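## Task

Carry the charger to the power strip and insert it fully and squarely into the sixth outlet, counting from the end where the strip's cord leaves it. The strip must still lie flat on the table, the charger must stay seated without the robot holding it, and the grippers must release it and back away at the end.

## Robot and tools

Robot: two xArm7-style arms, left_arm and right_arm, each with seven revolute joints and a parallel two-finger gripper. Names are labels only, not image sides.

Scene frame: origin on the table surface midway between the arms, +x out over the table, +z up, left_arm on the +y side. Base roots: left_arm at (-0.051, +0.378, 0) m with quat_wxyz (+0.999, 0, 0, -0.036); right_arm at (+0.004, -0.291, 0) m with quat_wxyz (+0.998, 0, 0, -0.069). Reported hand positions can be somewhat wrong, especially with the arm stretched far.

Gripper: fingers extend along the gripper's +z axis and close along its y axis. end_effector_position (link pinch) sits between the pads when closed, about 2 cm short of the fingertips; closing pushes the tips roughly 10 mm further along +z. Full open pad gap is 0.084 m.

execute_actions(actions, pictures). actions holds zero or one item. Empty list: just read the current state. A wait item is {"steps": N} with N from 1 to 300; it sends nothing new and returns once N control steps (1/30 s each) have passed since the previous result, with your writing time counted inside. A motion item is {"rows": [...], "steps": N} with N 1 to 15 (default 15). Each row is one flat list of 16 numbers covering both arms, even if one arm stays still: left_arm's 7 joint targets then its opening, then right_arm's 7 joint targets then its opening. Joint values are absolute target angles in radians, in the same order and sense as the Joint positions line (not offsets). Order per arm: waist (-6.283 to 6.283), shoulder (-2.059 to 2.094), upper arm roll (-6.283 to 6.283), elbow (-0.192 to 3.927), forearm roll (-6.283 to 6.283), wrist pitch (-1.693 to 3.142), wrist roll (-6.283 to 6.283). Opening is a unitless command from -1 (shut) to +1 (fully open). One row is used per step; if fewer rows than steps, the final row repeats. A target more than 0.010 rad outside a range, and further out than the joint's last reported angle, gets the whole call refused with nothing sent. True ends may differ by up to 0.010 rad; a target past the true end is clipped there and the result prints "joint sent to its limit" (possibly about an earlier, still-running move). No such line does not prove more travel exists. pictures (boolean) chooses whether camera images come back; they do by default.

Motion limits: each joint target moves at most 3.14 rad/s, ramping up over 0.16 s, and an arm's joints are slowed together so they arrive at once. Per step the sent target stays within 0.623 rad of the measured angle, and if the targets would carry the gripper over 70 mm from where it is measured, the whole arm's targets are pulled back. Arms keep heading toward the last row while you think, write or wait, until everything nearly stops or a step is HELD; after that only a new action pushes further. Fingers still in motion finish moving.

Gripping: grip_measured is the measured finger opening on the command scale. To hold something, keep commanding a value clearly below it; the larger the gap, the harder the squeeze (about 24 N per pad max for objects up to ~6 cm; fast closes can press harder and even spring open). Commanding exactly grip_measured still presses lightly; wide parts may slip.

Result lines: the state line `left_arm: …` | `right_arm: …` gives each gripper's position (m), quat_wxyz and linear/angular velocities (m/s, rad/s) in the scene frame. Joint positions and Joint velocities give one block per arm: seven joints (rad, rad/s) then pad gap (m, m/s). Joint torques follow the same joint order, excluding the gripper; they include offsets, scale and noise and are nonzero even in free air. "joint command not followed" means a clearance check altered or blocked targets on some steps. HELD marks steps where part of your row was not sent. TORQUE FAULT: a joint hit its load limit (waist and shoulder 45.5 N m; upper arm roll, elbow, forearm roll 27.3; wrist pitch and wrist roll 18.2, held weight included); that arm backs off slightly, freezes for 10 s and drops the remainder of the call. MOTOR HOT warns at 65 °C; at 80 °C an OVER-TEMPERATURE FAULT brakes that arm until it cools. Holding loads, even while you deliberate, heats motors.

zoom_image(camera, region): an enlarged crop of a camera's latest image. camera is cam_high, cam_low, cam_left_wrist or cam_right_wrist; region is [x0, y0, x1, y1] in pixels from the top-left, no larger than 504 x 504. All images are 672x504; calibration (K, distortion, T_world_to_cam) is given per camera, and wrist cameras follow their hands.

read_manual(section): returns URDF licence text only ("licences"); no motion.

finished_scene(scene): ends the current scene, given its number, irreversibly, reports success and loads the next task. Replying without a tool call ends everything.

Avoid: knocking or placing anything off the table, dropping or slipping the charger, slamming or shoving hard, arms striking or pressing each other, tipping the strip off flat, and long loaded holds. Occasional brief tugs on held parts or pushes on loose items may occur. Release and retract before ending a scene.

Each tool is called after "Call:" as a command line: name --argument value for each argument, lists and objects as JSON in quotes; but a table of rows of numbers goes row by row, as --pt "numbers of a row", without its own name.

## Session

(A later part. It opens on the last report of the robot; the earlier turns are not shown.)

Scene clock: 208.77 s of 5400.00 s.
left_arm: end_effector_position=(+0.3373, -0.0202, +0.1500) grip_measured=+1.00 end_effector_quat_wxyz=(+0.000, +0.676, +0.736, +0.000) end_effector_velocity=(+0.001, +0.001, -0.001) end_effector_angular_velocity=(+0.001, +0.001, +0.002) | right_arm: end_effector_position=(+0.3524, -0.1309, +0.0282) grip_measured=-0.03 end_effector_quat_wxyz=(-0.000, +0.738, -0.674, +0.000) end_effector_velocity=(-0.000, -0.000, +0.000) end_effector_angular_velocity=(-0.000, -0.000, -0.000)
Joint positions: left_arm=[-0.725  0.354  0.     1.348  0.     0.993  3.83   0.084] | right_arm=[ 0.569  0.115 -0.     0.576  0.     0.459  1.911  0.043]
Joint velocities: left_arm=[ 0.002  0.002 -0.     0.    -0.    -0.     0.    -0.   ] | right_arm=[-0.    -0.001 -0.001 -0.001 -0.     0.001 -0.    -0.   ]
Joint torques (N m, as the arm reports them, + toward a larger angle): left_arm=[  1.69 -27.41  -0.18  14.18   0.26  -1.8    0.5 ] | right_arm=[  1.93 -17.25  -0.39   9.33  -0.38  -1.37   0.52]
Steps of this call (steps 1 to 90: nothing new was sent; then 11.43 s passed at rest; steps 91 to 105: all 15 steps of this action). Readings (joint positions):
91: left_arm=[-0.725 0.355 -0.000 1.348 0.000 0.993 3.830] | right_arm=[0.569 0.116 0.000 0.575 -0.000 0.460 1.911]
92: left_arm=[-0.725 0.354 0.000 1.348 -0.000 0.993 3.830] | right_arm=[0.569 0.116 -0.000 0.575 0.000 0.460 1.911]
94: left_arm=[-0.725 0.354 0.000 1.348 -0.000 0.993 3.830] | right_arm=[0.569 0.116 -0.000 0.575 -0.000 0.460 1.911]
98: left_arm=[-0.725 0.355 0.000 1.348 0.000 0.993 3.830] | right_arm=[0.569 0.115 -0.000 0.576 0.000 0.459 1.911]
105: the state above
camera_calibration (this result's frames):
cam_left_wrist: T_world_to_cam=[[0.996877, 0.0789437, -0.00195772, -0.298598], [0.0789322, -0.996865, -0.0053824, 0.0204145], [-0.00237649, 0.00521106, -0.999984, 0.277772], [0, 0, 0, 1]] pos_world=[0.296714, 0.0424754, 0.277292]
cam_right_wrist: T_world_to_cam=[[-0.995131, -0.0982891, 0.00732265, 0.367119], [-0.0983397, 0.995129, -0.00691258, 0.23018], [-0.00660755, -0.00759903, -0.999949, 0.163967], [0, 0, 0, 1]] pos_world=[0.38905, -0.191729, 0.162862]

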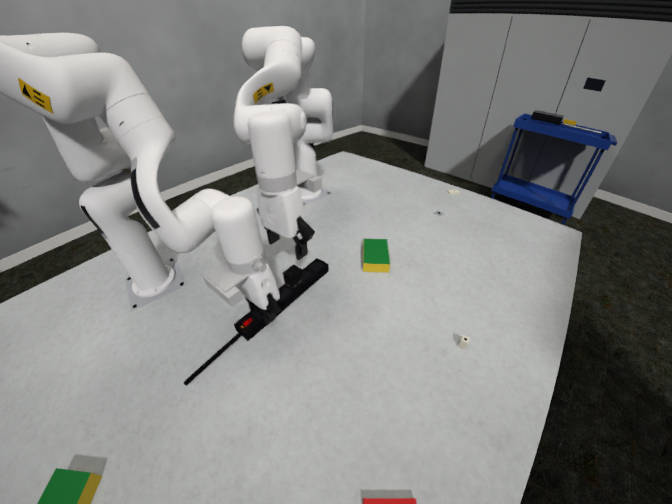

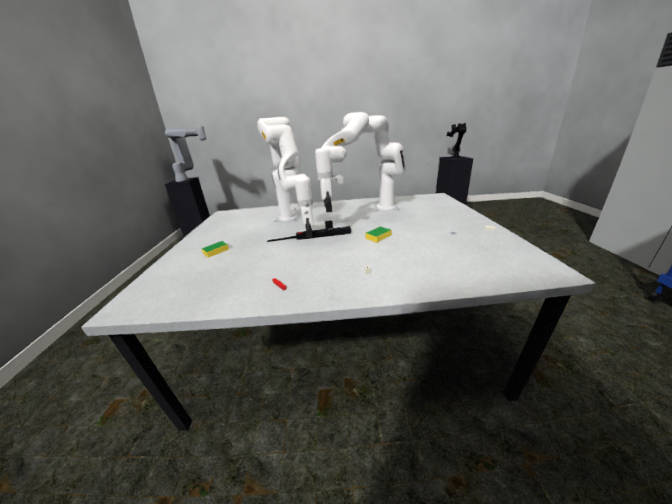

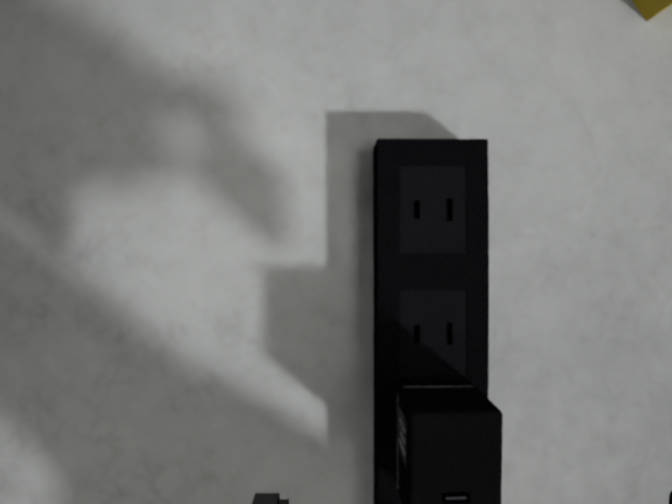

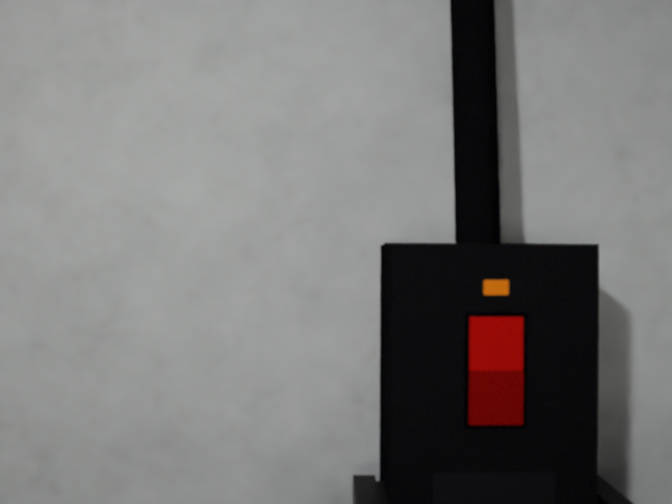

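Call:
execute_actions --actions '[{"rows": [[-0.722,0.408,0,1.327,0,0.919,3.833,1,0.5694,0.1156,0,0.5754,0,0.4598,1.911,-1],[-0.722,0.408,0,1.327,0,0.919,3.833,1,0.5694,0.1156,0,0.5754,0,0.4598,1.911,-1],[-0.722,0.408,0,1.327,0,0.919,3.833,1,0.5694,0.1156,0,0.5754,0,0.4598,1.911,-1],[-0.722,0.408,0,1.327,0,0.919,3.833,1,0.5694,0.1156,0,0.5754,0,0.4598,1.911,-1],[-0.72,0.4615,0,1.3061,0,0.8446,3.835,1,0.5694,0.1156,0,0.5754,0,0.4598,1.911,-1]], "steps": 15}]' --pictures false

Call:
execute_actions --actions '[{"steps": 20}]'

Scene clock: 242.87 s of 5400.00 s.
left_arm: end_effector_position=(+0.3427, -0.0221, +0.0871) grip_measured=+1.00 end_effector_quat_wxyz=(+0.000, +0.677, +0.736, -0.000) end_effector_velocity=(+0.015, -0.014, +0.012) end_effector_angular_velocity=(-0.050, -0.049, -0.001) | right_arm: end_effector_position=(+0.3520, -0.1309, +0.0280) grip_measured=-0.03 end_effector_quat_wxyz=(-0.000, +0.739, -0.674, +0.000) end_effector_velocity=(-0.000, +0.000, -0.001) end_effector_angular_velocity=(-0.001, +0.001, +0.001)
Joint positions: left_arm=[-0.72   0.458 -0.     1.308  0.     0.849  3.835  0.084] | right_arm=[ 0.569  0.116 -0.     0.575 -0.     0.46   1.911  0.043]
Joint velocities: left_arm=[ 0.002 -0.002 -0.001  0.017  0.001 -0.051  0.002  0.   ] | right_arm=[-0.     0.002  0.001  0.001 -0.     0.    -0.     0.   ]
Joint torques (N m, as the arm reports them, + toward a larger angle): left_arm=[  1.85 -28.08  -0.24  13.19   0.11  -1.5    0.54] | right_arm=[  2.5  -14.71   0.42   6.98  -0.38  -0.52   0.27]
Steps of this call (steps 1 to 15: the robot went on to your last target; steps 16 to 90: nothing new was sent; then 30.60 s passed at rest; steps 91 to 105: all 15 steps of this action). Readings (joint positions):
91: left_arm=[-0.725 0.355 -0.000 1.348 -0.000 0.993 3.830] | right_arm=[0.569 0.116 -0.000 0.575 -0.000 0.460 1.911]
92: left_arm=[-0.724 0.357 -0.000 1.347 -0.000 0.988 3.830] | right_arm=[0.569 0.116 -0.000 0.575 -0.000 0.460 1.911]
94: left_arm=[-0.724 0.375 -0.000 1.342 0.000 0.958 3.831] | right_arm=[0.569 0.116 -0.000 0.575 -0.000 0.460 1.911]
98: left_arm=[-0.721 0.426 0.000 1.320 0.000 0.895 3.834] | right_arm=[0.569 0.116 -0.000 0.575 -0.000 0.460 1.911]
105: the state above

Scene clock: 243.53 s of 5400.00 s.
left_arm: end_effector_position=(+0.3426, -0.0219, +0.0850) grip_measured=+1.00 end_effector_quat_wxyz=(+0.000, +0.677, +0.736, -0.000) end_effector_velocity=(-0.001, -0.000, -0.001) end_effector_angular_velocity=(+0.001, +0.000, -0.003) | right_arm: end_effector_position=(+0.3520, -0.1309, +0.0280) grip_measured=-0.03 end_effector_quat_wxyz=(-0.000, +0.739, -0.674, +0.000) end_effector_velocity=(-0.001, +0.000, -0.000) end_effector_angular_velocity=(-0.001, +0.001, +0.001)
Joint positions: left_arm=[-0.72   0.461 -0.     1.306  0.     0.845  3.835  0.084] | right_arm=[ 0.569  0.116 -0.     0.575 -0.     0.46   1.911  0.043]
Joint velocities: left_arm=[-0.001  0.001 -0.001 -0.     0.001 -0.     0.     0.   ] | right_arm=[-0.    -0.     0.001 -0.     0.     0.001  0.    -0.   ]
Joint torques (N m, as the arm reports them, + toward a larger angle): left_arm=[  1.75 -28.8   -0.32  13.58   0.16  -1.75   0.6 ] | right_arm=[  3.12 -14.54   0.24   6.87  -0.12  -0.55   0.41]
Steps of this call (steps 1 to 15: the robot went on to your last target; steps 16 to 20: nothing new was sent). Readings (joint positions):
1: left_arm=[-0.720 0.458 -0.000 1.308 0.000 0.848 3.835] | right_arm=[0.569 0.116 -0.000 0.575 -0.000 0.460 1.911]
2: left_arm=[-0.720 0.459 -0.000 1.308 0.000 0.847 3.835] | right_arm=[0.569 0.116 -0.000 0.575 -0.000 0.460 1.911]
4: left_arm=[-0.720 0.460 -0.000 1.307 0.000 0.846 3.835] | right_arm=[0.569 0.116 -0.000 0.575 -0.000 0.460 1.911]
8: left_arm=[-0.720 0.461 -0.000 1.306 0.000 0.845 3.835] | right_arm=[0.569 0.116 -0.000 0.575 -0.000 0.460 1.911]
20: the state above
All arms were judged still, so your last target was given up. Only a new action makes them travel on or press farther. Fingers that are still opening or closing keep moving.
camera_calibration (this result's frames):
cam_left_wrist: T_world_to_cam=[[0.996909, 0.0785413, -0.00190905, -0.303831], [0.0785302, -0.996898, -0.00532467, 0.018123], [-0.00232133, 0.0051583, -0.999984, 0.212825], [0, 0, 0, 1]] pos_world=[0.301963, 0.0408323, 0.212339]
cam_right_wrist: T_world_to_cam=[[-0.995092, -0.0986053, 0.00827238, 0.366647], [-0.0986656, 0.995094, -0.00721996, 0.230314], [-0.00751987, -0.00800073, -0.99994, 0.163985], [0, 0, 0, 1]] pos_world=[0.388805, -0.191719, 0.162605]

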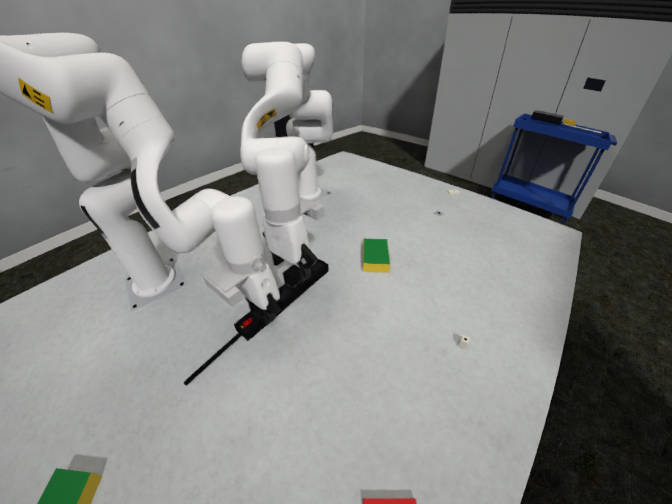

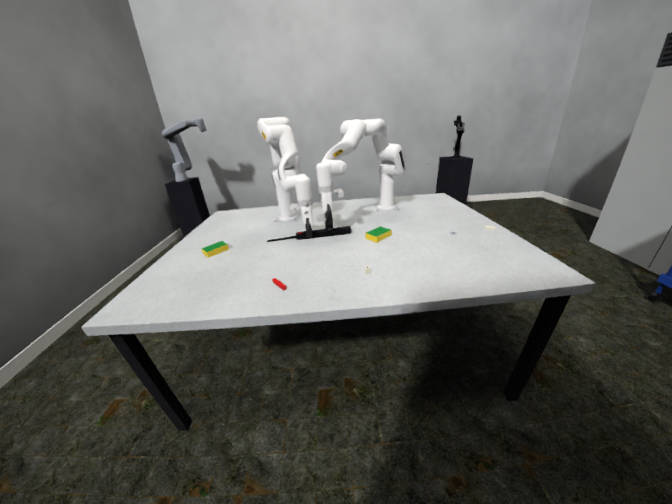

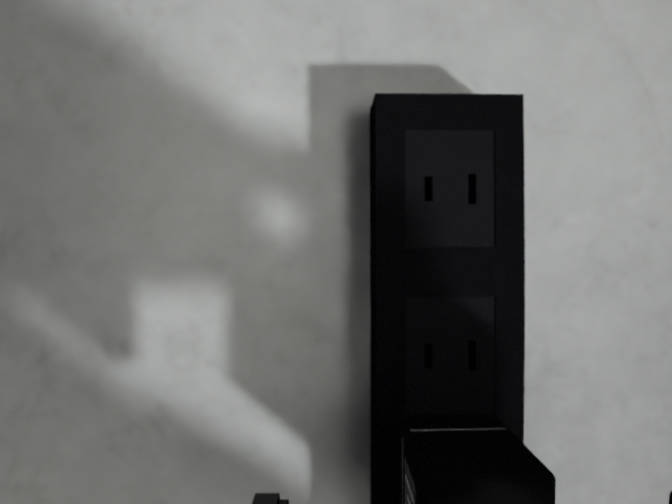

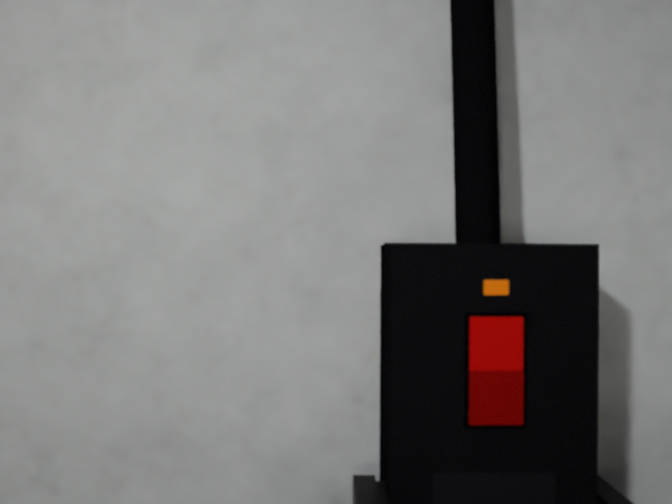

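Call:
execute_actions --actions '[{"rows": [[-0.719,0.49,0,1.3,0,0.81,3.836,1,0.5694,0.1156,0,0.5754,0,0.4598,1.911,-1],[-0.719,0.49,0,1.3,0,0.81,3.836,1,0.5694,0.1156,0,0.5754,0,0.4598,1.911,-1],[-0.719,0.49,0,1.3,0,0.81,3.836,1,0.5694,0.1156,0,0.5754,0,0.4598,1.911,-1],[-0.719,0.49,0,1.3,0,0.81,3.836,1,0.5694,0.1156,0,0.5754,0,0.4598,1.911,-1],[-0.7179,0.52,0,1.2942,0,0.7742,3.837,0.5,0.5694,0.1156,0,0.5754,0,0.4598,1.911,-1],[-0.7179,0.52,0,1.2942,0,0.7742,3.837,0.5,0.5694,0.1156,0,0.5754,0,0.4598,1.911,-1],[-0.7179,0.52,0,1.2942,0,0.7742,3.837,0.5,0.5694,0.1156,0,0.5754,0,0.4598,1.911,-1],[-0.7179,0.52,0,1.2942,0,0.7742,3.837,0.5,0.5694,0.1156,0,0.5754,0,0.4598,1.911,-1],[-0.7179,0.52,0,1.2942,0,0.7742,3.837,0.5,0.5694,0.1156,0,0.5754,0,0.4598,1.911,-1],[-0.7179,0.52,0,1.2942,0,0.7742,3.837,-0.1,0.5694,0.1156,0,0.5754,0,0.4598,1.911,-1]], "steps": 15}]' --pictures false

Call:
execute_actions --actions '[{"steps": 20}]'

Scene clock: 258.20 s of 5400.00 s.
left_arm: end_effector_position=(+0.3443, -0.0220, +0.0541) grip_measured=-0.11 end_effector_quat_wxyz=(+0.000, +0.677, +0.736, -0.000) end_effector_velocity=(+0.005, -0.007, +0.003) end_effector_angular_velocity=(-0.019, -0.019, -0.002) | right_arm: end_effector_position=(+0.3520, -0.1309, +0.0280) grip_measured=-0.03 end_effector_quat_wxyz=(-0.000, +0.739, -0.674, -0.000) end_effector_velocity=(-0.000, +0.000, -0.000) end_effector_angular_velocity=(+0.001, +0.001, -0.002)
Joint positions: left_arm=[-0.718  0.518 -0.     1.295  0.     0.776  3.837  0.039] | right_arm=[ 0.569  0.116 -0.     0.575 -0.     0.46   1.911  0.043]
Joint velocities: left_arm=[-0.001  0.002 -0.     0.008  0.001 -0.021  0.    -0.001] | right_arm=[ 0.     0.001  0.     0.     0.002 -0.     0.    -0.   ]
Joint torques (N m, as the arm reports them, + toward a larger angle): left_arm=[  1.87 -28.96  -0.26  12.71   0.22  -1.65   0.56] | right_arm=[  2.67 -14.55   0.33   6.87  -0.01  -0.71   0.4 ]
Steps of this call (steps 1 to 90: nothing new was sent; then 11.17 s passed at rest; steps 91 to 105: all 15 steps of this action). Readings (joint positions):
91: left_arm=[-0.720 0.462 -0.000 1.306 -0.000 0.844 3.835] | right_arm=[0.569 0.116 -0.000 0.575 -0.000 0.460 1.911]
92: left_arm=[-0.720 0.464 -0.000 1.306 0.000 0.840 3.835] | right_arm=[0.569 0.116 -0.000 0.575 -0.000 0.460 1.911]
94: left_arm=[-0.720 0.476 -0.000 1.304 0.000 0.825 3.836] | right_arm=[0.569 0.116 -0.000 0.575 -0.000 0.460 1.911]
98: left_arm=[-0.718 0.504 0.000 1.297 0.000 0.794 3.836] | right_arm=[0.569 0.116 -0.000 0.575 0.000 0.460 1.911]
105: the state above

Scene clock: 258.87 s of 5400.00 s.
left_arm: end_effector_position=(+0.3441, -0.0218, +0.0530) grip_measured=-0.11 end_effector_quat_wxyz=(+0.000, +0.677, +0.736, +0.000) end_effector_velocity=(-0.001, -0.001, +0.001) end_effector_angular_velocity=(-0.001, -0.001, -0.003) | right_arm: end_effector_position=(+0.3519, -0.1309, +0.0280) grip_measured=-0.03 end_effector_quat_wxyz=(-0.000, +0.739, -0.674, -0.000) end_effector_velocity=(+0.001, +0.000, +0.001) end_effector_angular_velocity=(+0.001, -0.001, -0.001)
Joint positions: left_arm=[-0.718  0.52  -0.     1.294  0.     0.774  3.837  0.039] | right_arm=[ 0.569  0.116 -0.     0.575 -0.     0.46   1.911  0.043]
Joint velocities: left_arm=[-0.002 -0.001 -0.001 -0.     0.001  0.     0.     0.   ] | right_arm=[ 0.    -0.001 -0.     0.002  0.001  0.001  0.     0.   ]
Joint torques (N m, as the arm reports them, + toward a larger angle): left_arm=[  1.85 -29.39  -0.34  13.11   0.03  -1.77   0.57] | right_arm=[  2.93 -14.31   0.43   6.65  -0.12  -0.44   0.28]
Steps of this call (steps 1 to 15: the robot went on to your last target; steps 16 to 20: nothing new was sent). Readings (joint positions):
1: left_arm=[-0.718 0.518 -0.000 1.295 0.000 0.775 3.837] | right_arm=[0.569 0.116 -0.000 0.575 -0.000 0.460 1.911]
2: left_arm=[-0.718 0.519 -0.000 1.295 0.000 0.775 3.837] | right_arm=[0.569 0.116 -0.000 0.575 -0.000 0.460 1.911]
4: left_arm=[-0.718 0.519 -0.000 1.295 0.000 0.775 3.837] | right_arm=[0.569 0.116 -0.000 0.575 0.000 0.460 1.911]
8: left_arm=[-0.718 0.520 -0.000 1.294 0.000 0.774 3.837] | right_arm=[0.569 0.116 -0.000 0.575 -0.000 0.460 1.911]
20: the state above
All arms were judged still, so your last target was given up. Only a new action makes them travel on or press farther. Fingers that are still opening or closing keep moving.
camera_calibration (this result's frames):
cam_left_wrist: T_world_to_cam=[[0.996901, 0.0786412, -0.00193465, -0.305417], [0.0786299, -0.996889, -0.00535586, 0.0179348], [-0.00234982, 0.00518714, -0.999984, 0.180818], [0, 0, 0, 1]] pos_world=[0.303485, 0.0409594, 0.18032]
cam_right_wrist: T_world_to_cam=[[-0.995091, -0.0986133, 0.00832445, 0.366624], [-0.0986741, 0.995093, -0.00723706, 0.230321], [-0.00756993, -0.00802294, -0.999939, 0.163983], [0, 0, 0, 1]] pos_world=[0.388792, -0.191721, 0.162588]

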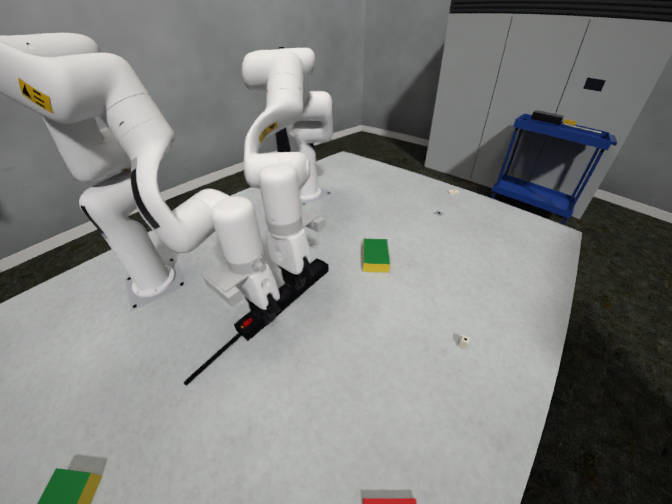

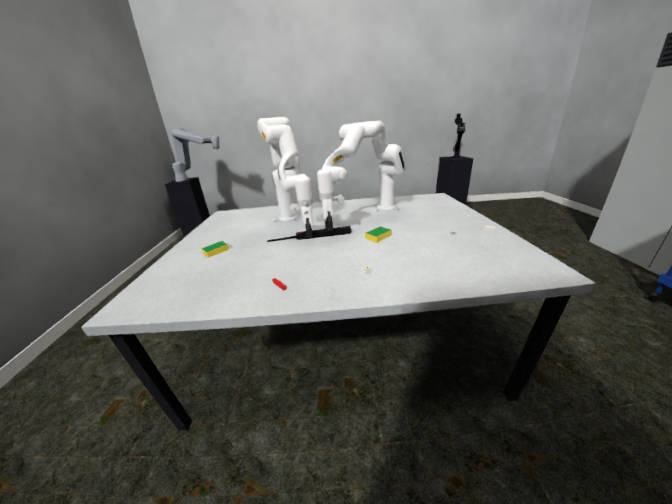

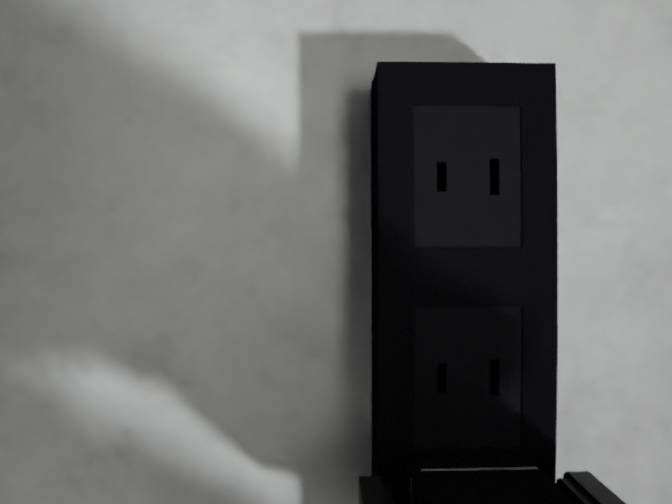

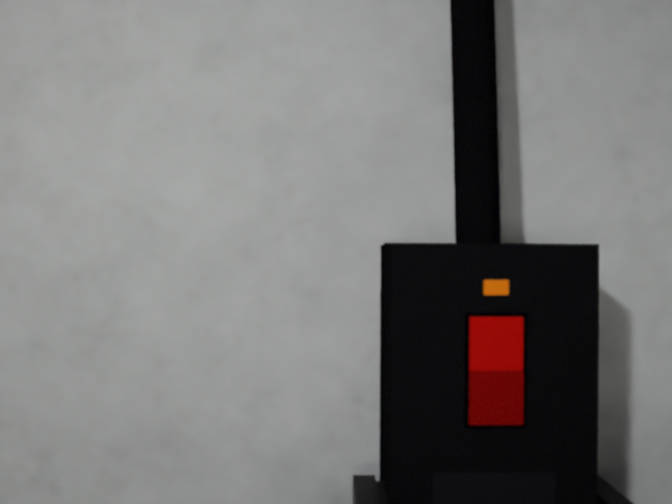

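Call:
execute_actions --actions '[{"rows": [[-0.7179,0.52,0,1.2942,0,0.7742,3.837,-0.15,0.5694,0.1156,0,0.5754,0,0.4598,1.911,-1],[-0.7179,0.52,0,1.2942,0,0.7742,3.837,-0.2,0.5694,0.1156,0,0.5754,0,0.4598,1.911,-1],[-0.7179,0.52,0,1.2942,0,0.7742,3.837,-0.25,0.5694,0.1156,0,0.5754,0,0.4598,1.911,-1],[-0.7179,0.52,0,1.2942,0,0.7742,3.837,-0.3,0.5694,0.1156,0,0.5754,0,0.4598,1.911,-1],[-0.7179,0.52,0,1.2942,0,0.7742,3.837,-0.35,0.5694,0.1156,0,0.5754,0,0.4598,1.911,-1],[-0.7179,0.52,0,1.2942,0,0.7742,3.837,-0.4,0.5694,0.1156,0,0.5754,0,0.4598,1.911,-1],[-0.7179,0.52,0,1.2942,0,0.7742,3.837,-0.5,0.5694,0.1156,0,0.5754,0,0.4598,1.911,-1],[-0.7179,0.52,0,1.2942,0,0.7742,3.837,-0.7,0.5694,0.1156,0,0.5754,0,0.4598,1.911,-1],[-0.7179,0.52,0,1.2942,0,0.7742,3.837,-1,0.5694,0.1156,0,0.5754,0,0.4598,1.911,-1]], "steps": 15}]'

Scene clock: 270.83 s of 5400.00 s.
left_arm: end_effector_position=(+0.3441, -0.0218, +0.0530) grip_measured=-0.33 end_effector_quat_wxyz=(+0.000, +0.677, +0.736, +0.000) end_effector_velocity=(+0.000, -0.000, +0.001) end_effector_angular_velocity=(-0.001, -0.001, -0.000) | right_arm: end_effector_position=(+0.3519, -0.1309, +0.0280) grip_measured=-0.03 end_effector_quat_wxyz=(+0.000, +0.739, -0.674, -0.000) end_effector_velocity=(-0.001, -0.000, -0.001) end_effector_angular_velocity=(-0.001, +0.003, +0.000)
Joint positions: left_arm=[-0.718  0.52  -0.     1.294  0.     0.774  3.837  0.03 ] | right_arm=[ 0.569  0.116  0.     0.575 -0.     0.46   1.911  0.043]
Joint velocities: left_arm=[ 0.    -0.001 -0.     0.     0.     0.     0.     0.   ] | right_arm=[ 0.     0.001 -0.    -0.    -0.     0.002 -0.    -0.   ]
Joint torques (N m, as the arm reports them, + toward a larger angle): left_arm=[  1.88 -29.21  -0.25  13.06   0.06  -1.77   0.51] | right_arm=[  3.02 -14.18   0.52   6.75  -0.37  -0.46   0.28]
Steps of this call (steps 1 to 90: nothing new was sent; then 8.47 s passed at rest; steps 91 to 105: all 15 steps of this action). Readings (joint positions):
91: left_arm=[-0.718 0.520 0.000 1.294 -0.000 0.774 3.837] | right_arm=[0.569 0.116 0.000 0.575 0.000 0.460 1.911]
92: left_arm=[-0.718 0.520 -0.000 1.294 -0.000 0.774 3.837] | right_arm=[0.569 0.116 0.000 0.575 -0.000 0.460 1.911]
94: left_arm=[-0.718 0.520 -0.000 1.294 0.000 0.774 3.837] | right_arm=[0.569 0.116 0.000 0.575 0.000 0.460 1.911]
98: left_arm=[-0.718 0.520 -0.000 1.294 0.000 0.774 3.837] | right_arm=[0.569 0.116 0.000 0.575 -0.000 0.460 1.911]
105: the state above
camera_calibration (this result's frames):
cam_left_wrist: T_world_to_cam=[[0.996904, 0.0786019, -0.00194003, -0.305414], [0.0785905, -0.996892, -0.00537913, 0.0179536], [-0.00235682, 0.00521001, -0.999984, 0.180814], [0, 0, 0, 1]] pos_world=[0.303484, 0.0409619, 0.180316]
cam_right_wrist: T_world_to_cam=[[-0.99509, -0.0986218, 0.00833071, 0.366619], [-0.0986827, 0.995093, -0.00723954, 0.230323], [-0.00757586, -0.00802609, -0.999939, 0.163984], [0, 0, 0, 1]] pos_world=[0.38879, -0.19172, 0.162587]

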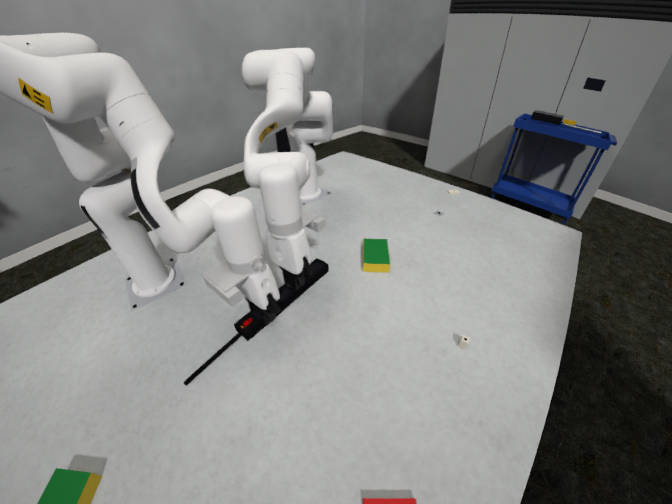

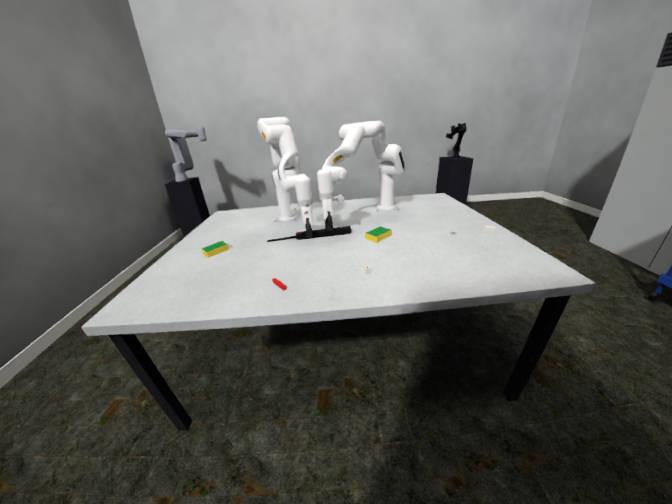

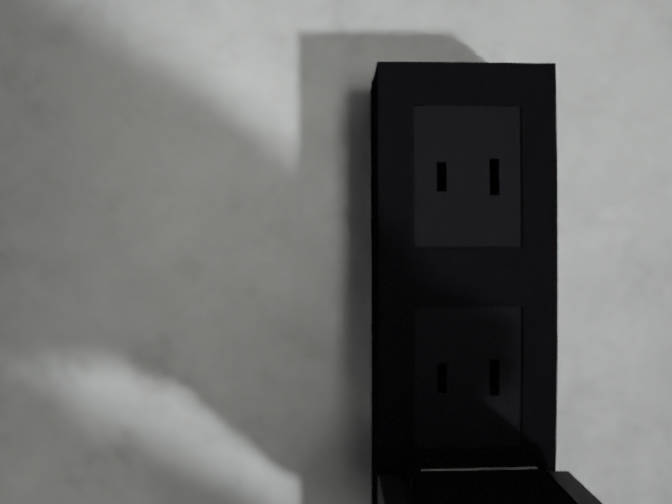

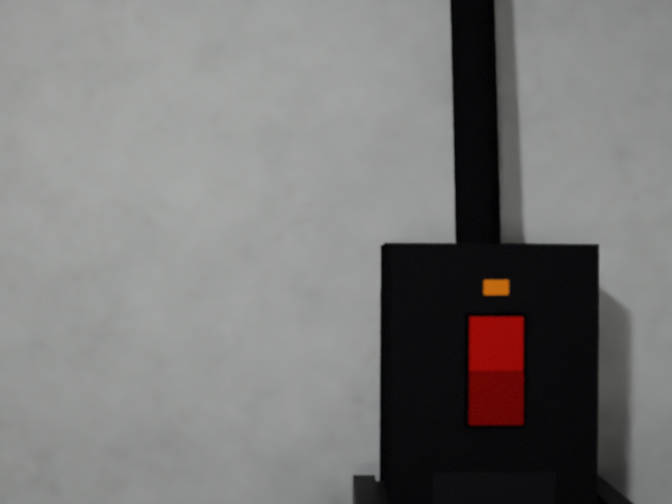

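Call:
execute_actions --actions '[{"rows": [[-0.7179,0.5185,0,1.2945,0,0.776,3.837,-1,0.5694,0.1156,0,0.5754,0,0.4598,1.911,-1],[-0.7179,0.517,0,1.2948,0,0.7778,3.837,-1,0.5694,0.1156,0,0.5754,0,0.4598,1.911,-1],[-0.7179,0.5155,0,1.2951,0,0.7796,3.837,-1,0.5694,0.1156,0,0.5754,0,0.4598,1.911,-1],[-0.7179,0.514,0,1.2955,0,0.7815,3.837,-1,0.5694,0.1156,0,0.5754,0,0.4598,1.911,-1],[-0.7179,0.5125,0,1.2958,0,0.7833,3.837,-1,0.5694,0.1156,0,0.5754,0,0.4598,1.911,-1],[-0.7179,0.511,0,1.2962,0,0.7852,3.837,-1,0.5694,0.1156,0,0.5754,0,0.4598,1.911,-1],[-0.7179,0.5095,0,1.2965,0,0.787,3.837,-1,0.5694,0.1156,0,0.5754,0,0.4598,1.911,-1],[-0.7179,0.508,0,1.2969,0,0.7889,3.837,-1,0.5694,0.1156,0,0.5754,0,0.4598,1.911,-1],[-0.7179,0.5065,0,1.2972,0,0.7907,3.837,-1,0.5694,0.1156,0,0.5754,0,0.4598,1.911,-1],[-0.7179,0.505,0,1.2976,0,0.7926,3.837,-1,0.5694,0.1156,0,0.5754,0,0.4598,1.911,-1],[-0.7179,0.5035,0,1.298,0,0.7945,3.837,-1,0.5694,0.1156,0,0.5754,0,0.4598,1.911,-1],[-0.7179,0.502,0,1.2984,0,0.7964,3.837,-1,0.5694,0.1156,0,0.5754,0,0.4598,1.911,-1]], "steps": 15}]'

Scene clock: 291.27 s of 5400.00 s.
left_arm: end_effector_position=(+0.3437, -0.0214, +0.0611) grip_measured=-0.33 end_effector_quat_wxyz=(-0.001, +0.677, +0.736, +0.000) end_effector_velocity=(+0.001, -0.003, +0.016) end_effector_angular_velocity=(-0.006, -0.006, -0.003) | right_arm: end_effector_position=(+0.3519, -0.1306, +0.0282) grip_measured=-0.03 end_effector_quat_wxyz=(-0.000, +0.739, -0.674, +0.000) end_effector_velocity=(+0.002, -0.002, -0.001) end_effector_angular_velocity=(-0.001, -0.001, -0.004)
Joint positions: left_arm=[-0.718  0.505 -0.     1.297  0.     0.794  3.837  0.03 ] | right_arm=[0.57  0.115 0.001 0.575 0.    0.46  1.911 0.043]
Joint velocities: left_arm=[-0.003 -0.026  0.     0.009  0.     0.027  0.    -0.   ] | right_arm=[-0.002  0.005 -0.004  0.002 -0.002 -0.003  0.     0.   ]
Joint torques (N m, as the arm reports them, + toward a larger angle): left_arm=[  2.14 -34.23  -0.12  15.32   0.17  -1.54   0.67] | right_arm=[  0.49 -11.39  -1.29   6.98  -0.3   -1.53   0.37]
Steps of this call (steps 1 to 15: the robot went on to your last target; steps 16 to 90: nothing new was sent; then 16.93 s passed at rest; steps 91 to 105: all 15 steps of this action). Readings (joint positions):
91: left_arm=[-0.718 0.520 0.000 1.294 0.000 0.774 3.837] | right_arm=[0.569 0.116 0.000 0.575 0.000 0.460 1.911]
92: left_arm=[-0.718 0.520 -0.000 1.294 -0.000 0.775 3.837] | right_arm=[0.569 0.116 0.000 0.575 0.000 0.460 1.911]
94: left_arm=[-0.718 0.519 -0.000 1.294 -0.000 0.776 3.837] | right_arm=[0.570 0.115 0.001 0.575 -0.000 0.460 1.911]
98: left_arm=[-0.718 0.516 -0.000 1.294 -0.000 0.782 3.837] | right_arm=[0.570 0.115 0.002 0.575 0.000 0.461 1.911]
105: the state above
camera_calibration (this result's frames):
cam_left_wrist: T_world_to_cam=[[0.996904, 0.078565, -0.00311242, -0.304949], [0.0785427, -0.996888, -0.00672492, 0.0184596], [-0.00363107, 0.00645964, -0.999973, 0.189398], [0, 0, 0, 1]] pos_world=[0.303243, 0.0411371, 0.188567]
cam_right_wrist: T_world_to_cam=[[-0.995036, -0.0991954, 0.00801427, 0.366519], [-0.0992519, 0.995038, -0.00698758, 0.230147], [-0.00728136, -0.00774833, -0.999943, 0.164194], [0, 0, 0, 1]] pos_world=[0.388738, -0.191376, 0.162855]

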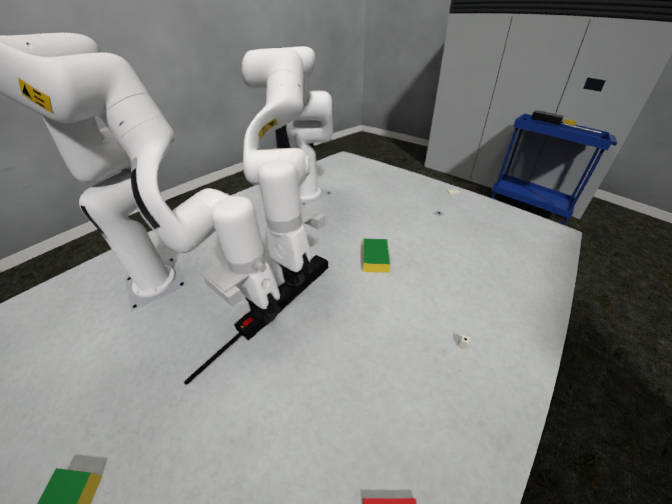

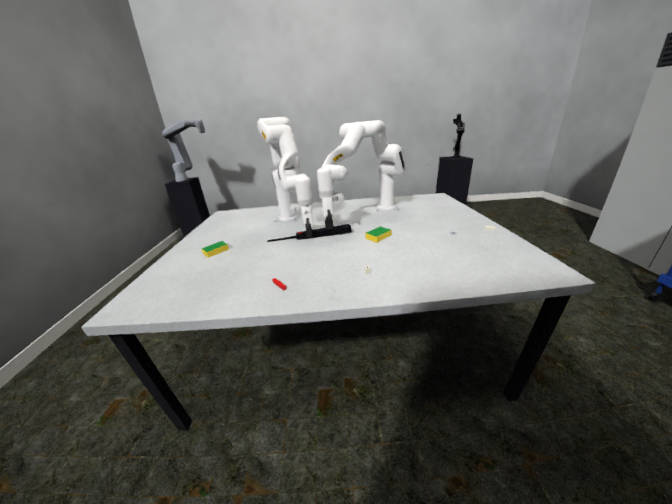

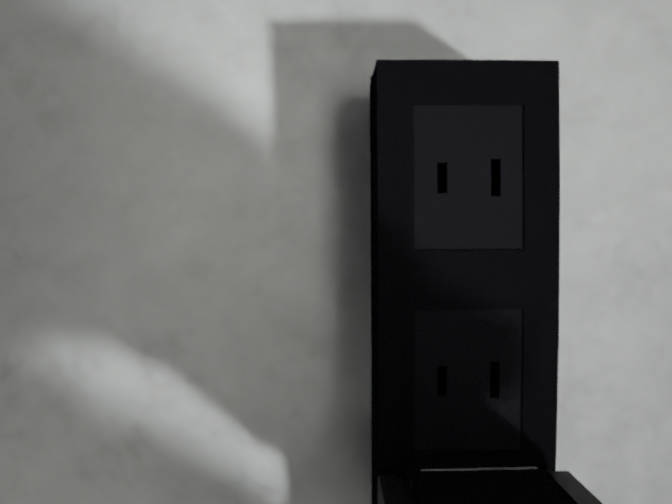

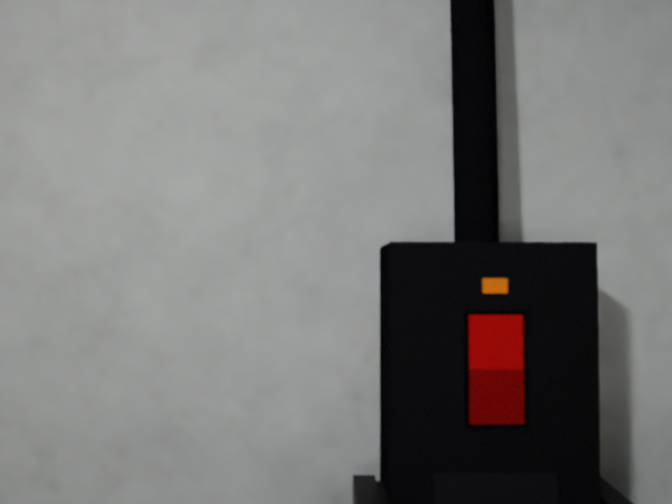

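Call:
execute_actions --actions '[{"rows": [[-0.7179,0.505,0,1.2976,0,0.7926,3.837,-1,0.5694,0.1156,0,0.5754,0,0.4598,1.911,-0.03],[-0.7179,0.5065,0,1.2972,0,0.7907,3.837,-1,0.5694,0.1156,0,0.5754,0,0.4598,1.911,0.1],[-0.7179,0.508,0,1.2969,0,0.7889,3.837,-1,0.5694,0.1156,0,0.5754,0,0.4598,1.911,0.2],[-0.7179,0.5095,0,1.2965,0,0.787,3.837,-1,0.5694,0.1156,0,0.5754,0,0.4598,1.911,0.3],[-0.7179,0.511,0,1.2962,0,0.7852,3.837,-1,0.5694,0.1156,0,0.5754,0,0.4598,1.911,0.3],[-0.7179,0.5125,0,1.2958,0,0.7833,3.837,-1,0.5694,0.1156,0,0.5754,0,0.4598,1.911,0.3],[-0.7179,0.514,0,1.2955,0,0.7815,3.837,-1,0.5694,0.1156,0,0.5754,0,0.4598,1.911,0.3],[-0.7179,0.5155,0,1.2951,0,0.7796,3.837,-1,0.5694,0.1156,0,0.5754,0,0.4598,1.911,0.3],[-0.7179,0.517,0,1.2948,0,0.7778,3.837,-1,0.5694,0.1156,0,0.5754,0,0.4598,1.911,0.3],[-0.7179,0.5185,0,1.2945,0,0.776,3.837,-1,0.5694,0.1156,0,0.5754,0,0.4598,1.911,0.3],[-0.7179,0.52,0,1.2942,0,0.7742,3.837,-1,0.5694,0.1156,0,0.5754,0,0.4598,1.911,0.3]], "steps": 15}]' --pictures false

Call:
execute_actions --actions '[{"rows": [[-0.7179,0.52,0,1.2942,0,0.7742,3.837,-1,0.5705,0.065,0,0.577,0,0.512,1.912,0.3],[-0.7179,0.52,0,1.2942,0,0.7742,3.837,-1,0.5705,0.065,0,0.577,0,0.512,1.912,0.3],[-0.7179,0.52,0,1.2942,0,0.7742,3.837,-1,0.5705,0.065,0,0.577,0,0.512,1.912,0.3],[-0.7179,0.52,0,1.2942,0,0.7742,3.837,-1,0.5715,0.0144,0,0.5796,0,0.5652,1.913,0.3]], "steps": 15}]'

Scene clock: 328.97 s of 5400.00 s.
left_arm: end_effector_position=(+0.3442, -0.0218, +0.0539) grip_measured=-0.33 end_effector_quat_wxyz=(+0.000, +0.676, +0.736, +0.000) end_effector_velocity=(-0.000, +0.001, -0.010) end_effector_angular_velocity=(+0.002, +0.001, -0.001) | right_arm: end_effector_position=(+0.3516, -0.1312, +0.0276) grip_measured=+0.29 end_effector_quat_wxyz=(+0.001, +0.739, -0.674, -0.000) end_effector_velocity=(+0.003, +0.002, +0.003) end_effector_angular_velocity=(+0.004, -0.008, -0.000)
Joint positions: left_arm=[-0.718  0.518  0.     1.295 -0.     0.776  3.837  0.03 ] | right_arm=[ 0.569  0.116 -0.     0.575 -0.     0.46   1.911  0.056]
Joint velocities: left_arm=[ 0.001  0.017 -0.001 -0.005  0.001 -0.019  0.     0.001] | right_arm=[ 0.001 -0.004  0.     0.004  0.001 -0.001  0.    -0.   ]
Joint torques (N m, as the arm reports them, + toward a larger angle): left_arm=[  1.61 -31.32  -0.49  13.98   0.11  -1.91   0.66] | right_arm=[  1.31 -18.47  -0.65  10.7   -0.26  -1.82   0.39]
Steps of this call (steps 1 to 15: the robot went on to your last target; steps 16 to 90: nothing new was sent; then 34.20 s passed at rest; steps 91 to 105: all 15 steps of this action). Readings (joint positions):
91: left_arm=[-0.718 0.502 0.000 1.298 0.000 0.796 3.837] | right_arm=[0.569 0.116 0.000 0.575 0.000 0.460 1.911]
92: left_arm=[-0.718 0.502 0.000 1.298 0.000 0.796 3.837] | right_arm=[0.569 0.116 -0.000 0.575 0.000 0.460 1.911]
94: left_arm=[-0.718 0.503 0.000 1.299 0.000 0.793 3.837] | right_arm=[0.569 0.119 -0.001 0.572 -0.000 0.461 1.911]
98: left_arm=[-0.718 0.508 0.000 1.298 0.000 0.786 3.837] | right_arm=[0.569 0.119 -0.001 0.572 -0.000 0.461 1.911]
105: the state above

Scene clock: 329.47 s of 5400.00 s.
left_arm: end_effector_position=(+0.3444, -0.0219, +0.0537) grip_measured=-0.33 end_effector_quat_wxyz=(+0.001, +0.677, +0.736, +0.000) end_effector_velocity=(-0.000, -0.001, +0.000) end_effector_angular_velocity=(-0.001, +0.000, -0.001) | right_arm: end_effector_position=(+0.3498, -0.1311, +0.0591) grip_measured=+0.29 end_effector_quat_wxyz=(+0.000, +0.739, -0.674, -0.000) end_effector_velocity=(-0.002, -0.001, +0.005) end_effector_angular_velocity=(-0.002, +0.004, +0.000)
Joint positions: left_arm=[-0.718  0.519  0.     1.295  0.     0.775  3.837  0.03 ] | right_arm=[ 0.571  0.017  0.     0.579 -0.     0.563  1.913  0.056]
Joint velocities: left_arm=[-0.    -0.    -0.001 -0.    -0.001 -0.001  0.    -0.   ] | right_arm=[ 0.001 -0.016 -0.     0.    -0.     0.02   0.     0.   ]
Joint torques (N m, as the arm reports them, + toward a larger angle): left_arm=[  1.31 -27.14  -0.56  13.     0.08  -2.63   0.55] | right_arm=[  1.31 -16.77  -0.42  11.62  -0.16  -2.02   0.56]
Steps of this call (steps 1 to 15: all 15 steps of this action). Readings (joint positions):
1: left_arm=[-0.718 0.519 0.000 1.295 0.000 0.775 3.837] | right_arm=[0.569 0.116 -0.000 0.575 -0.000 0.460 1.911]
2: left_arm=[-0.718 0.519 0.000 1.295 0.000 0.775 3.837] | right_arm=[0.569 0.112 -0.000 0.575 -0.000 0.465 1.911]
4: left_arm=[-0.718 0.519 0.000 1.295 0.000 0.775 3.837] | right_arm=[0.570 0.091 -0.000 0.575 -0.000 0.487 1.912]
8: left_arm=[-0.718 0.519 0.000 1.295 0.000 0.775 3.837] | right_arm=[0.571 0.035 -0.000 0.580 -0.000 0.541 1.913]
15: the state above
camera_calibration (this result's frames):
cam_left_wrist: T_world_to_cam=[[0.996896, 0.078718, -0.00125935, -0.30569], [0.0787114, -0.996887, -0.00462925, 0.017688], [-0.00161983, 0.00451576, -0.999988, 0.181211], [0, 0, 0, 1]] pos_world=[0.303642, 0.0408779, 0.180906]
cam_right_wrist: T_world_to_cam=[[-0.995074, -0.0987181, 0.0090733, 0.364138], [-0.0987871, 0.99508, -0.00749814, 0.230513], [-0.00828846, -0.00835753, -0.999931, 0.195295], [0, 0, 0, 1]] pos_world=[0.386735, -0.1918, 0.193706]

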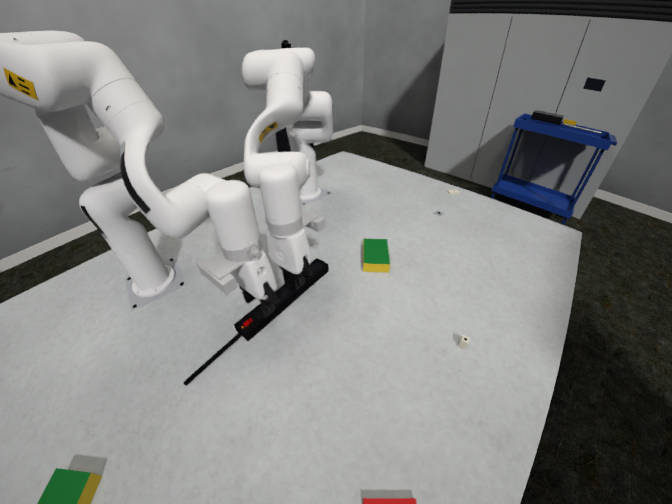

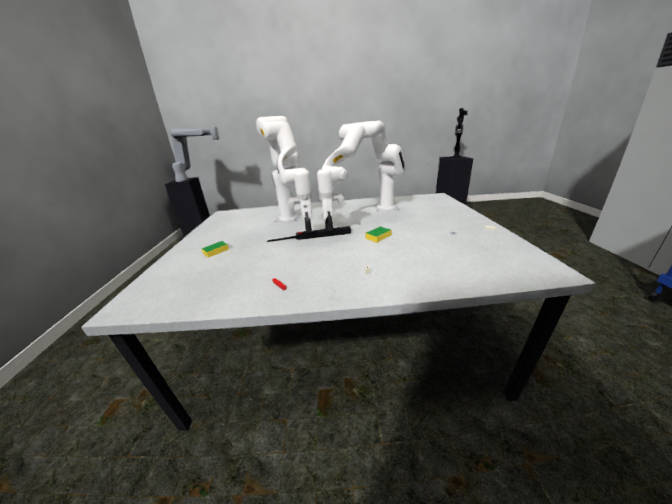

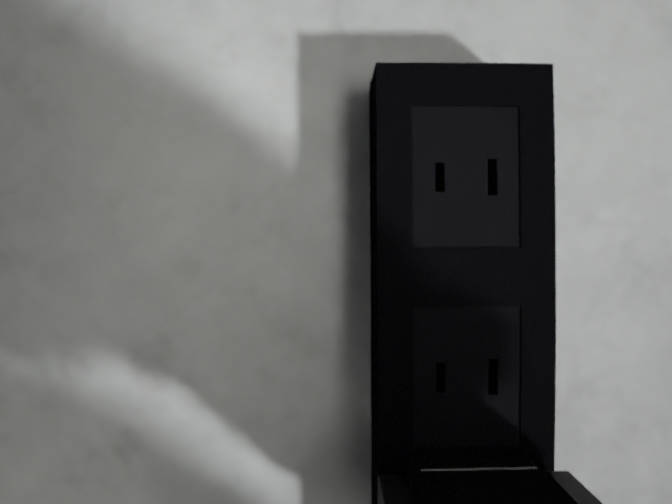

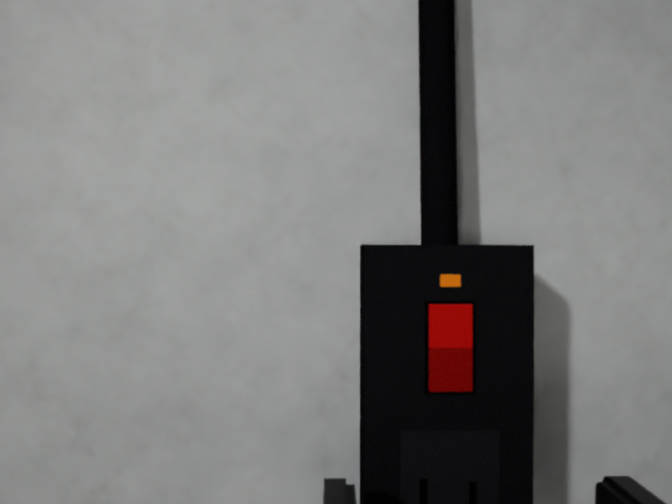

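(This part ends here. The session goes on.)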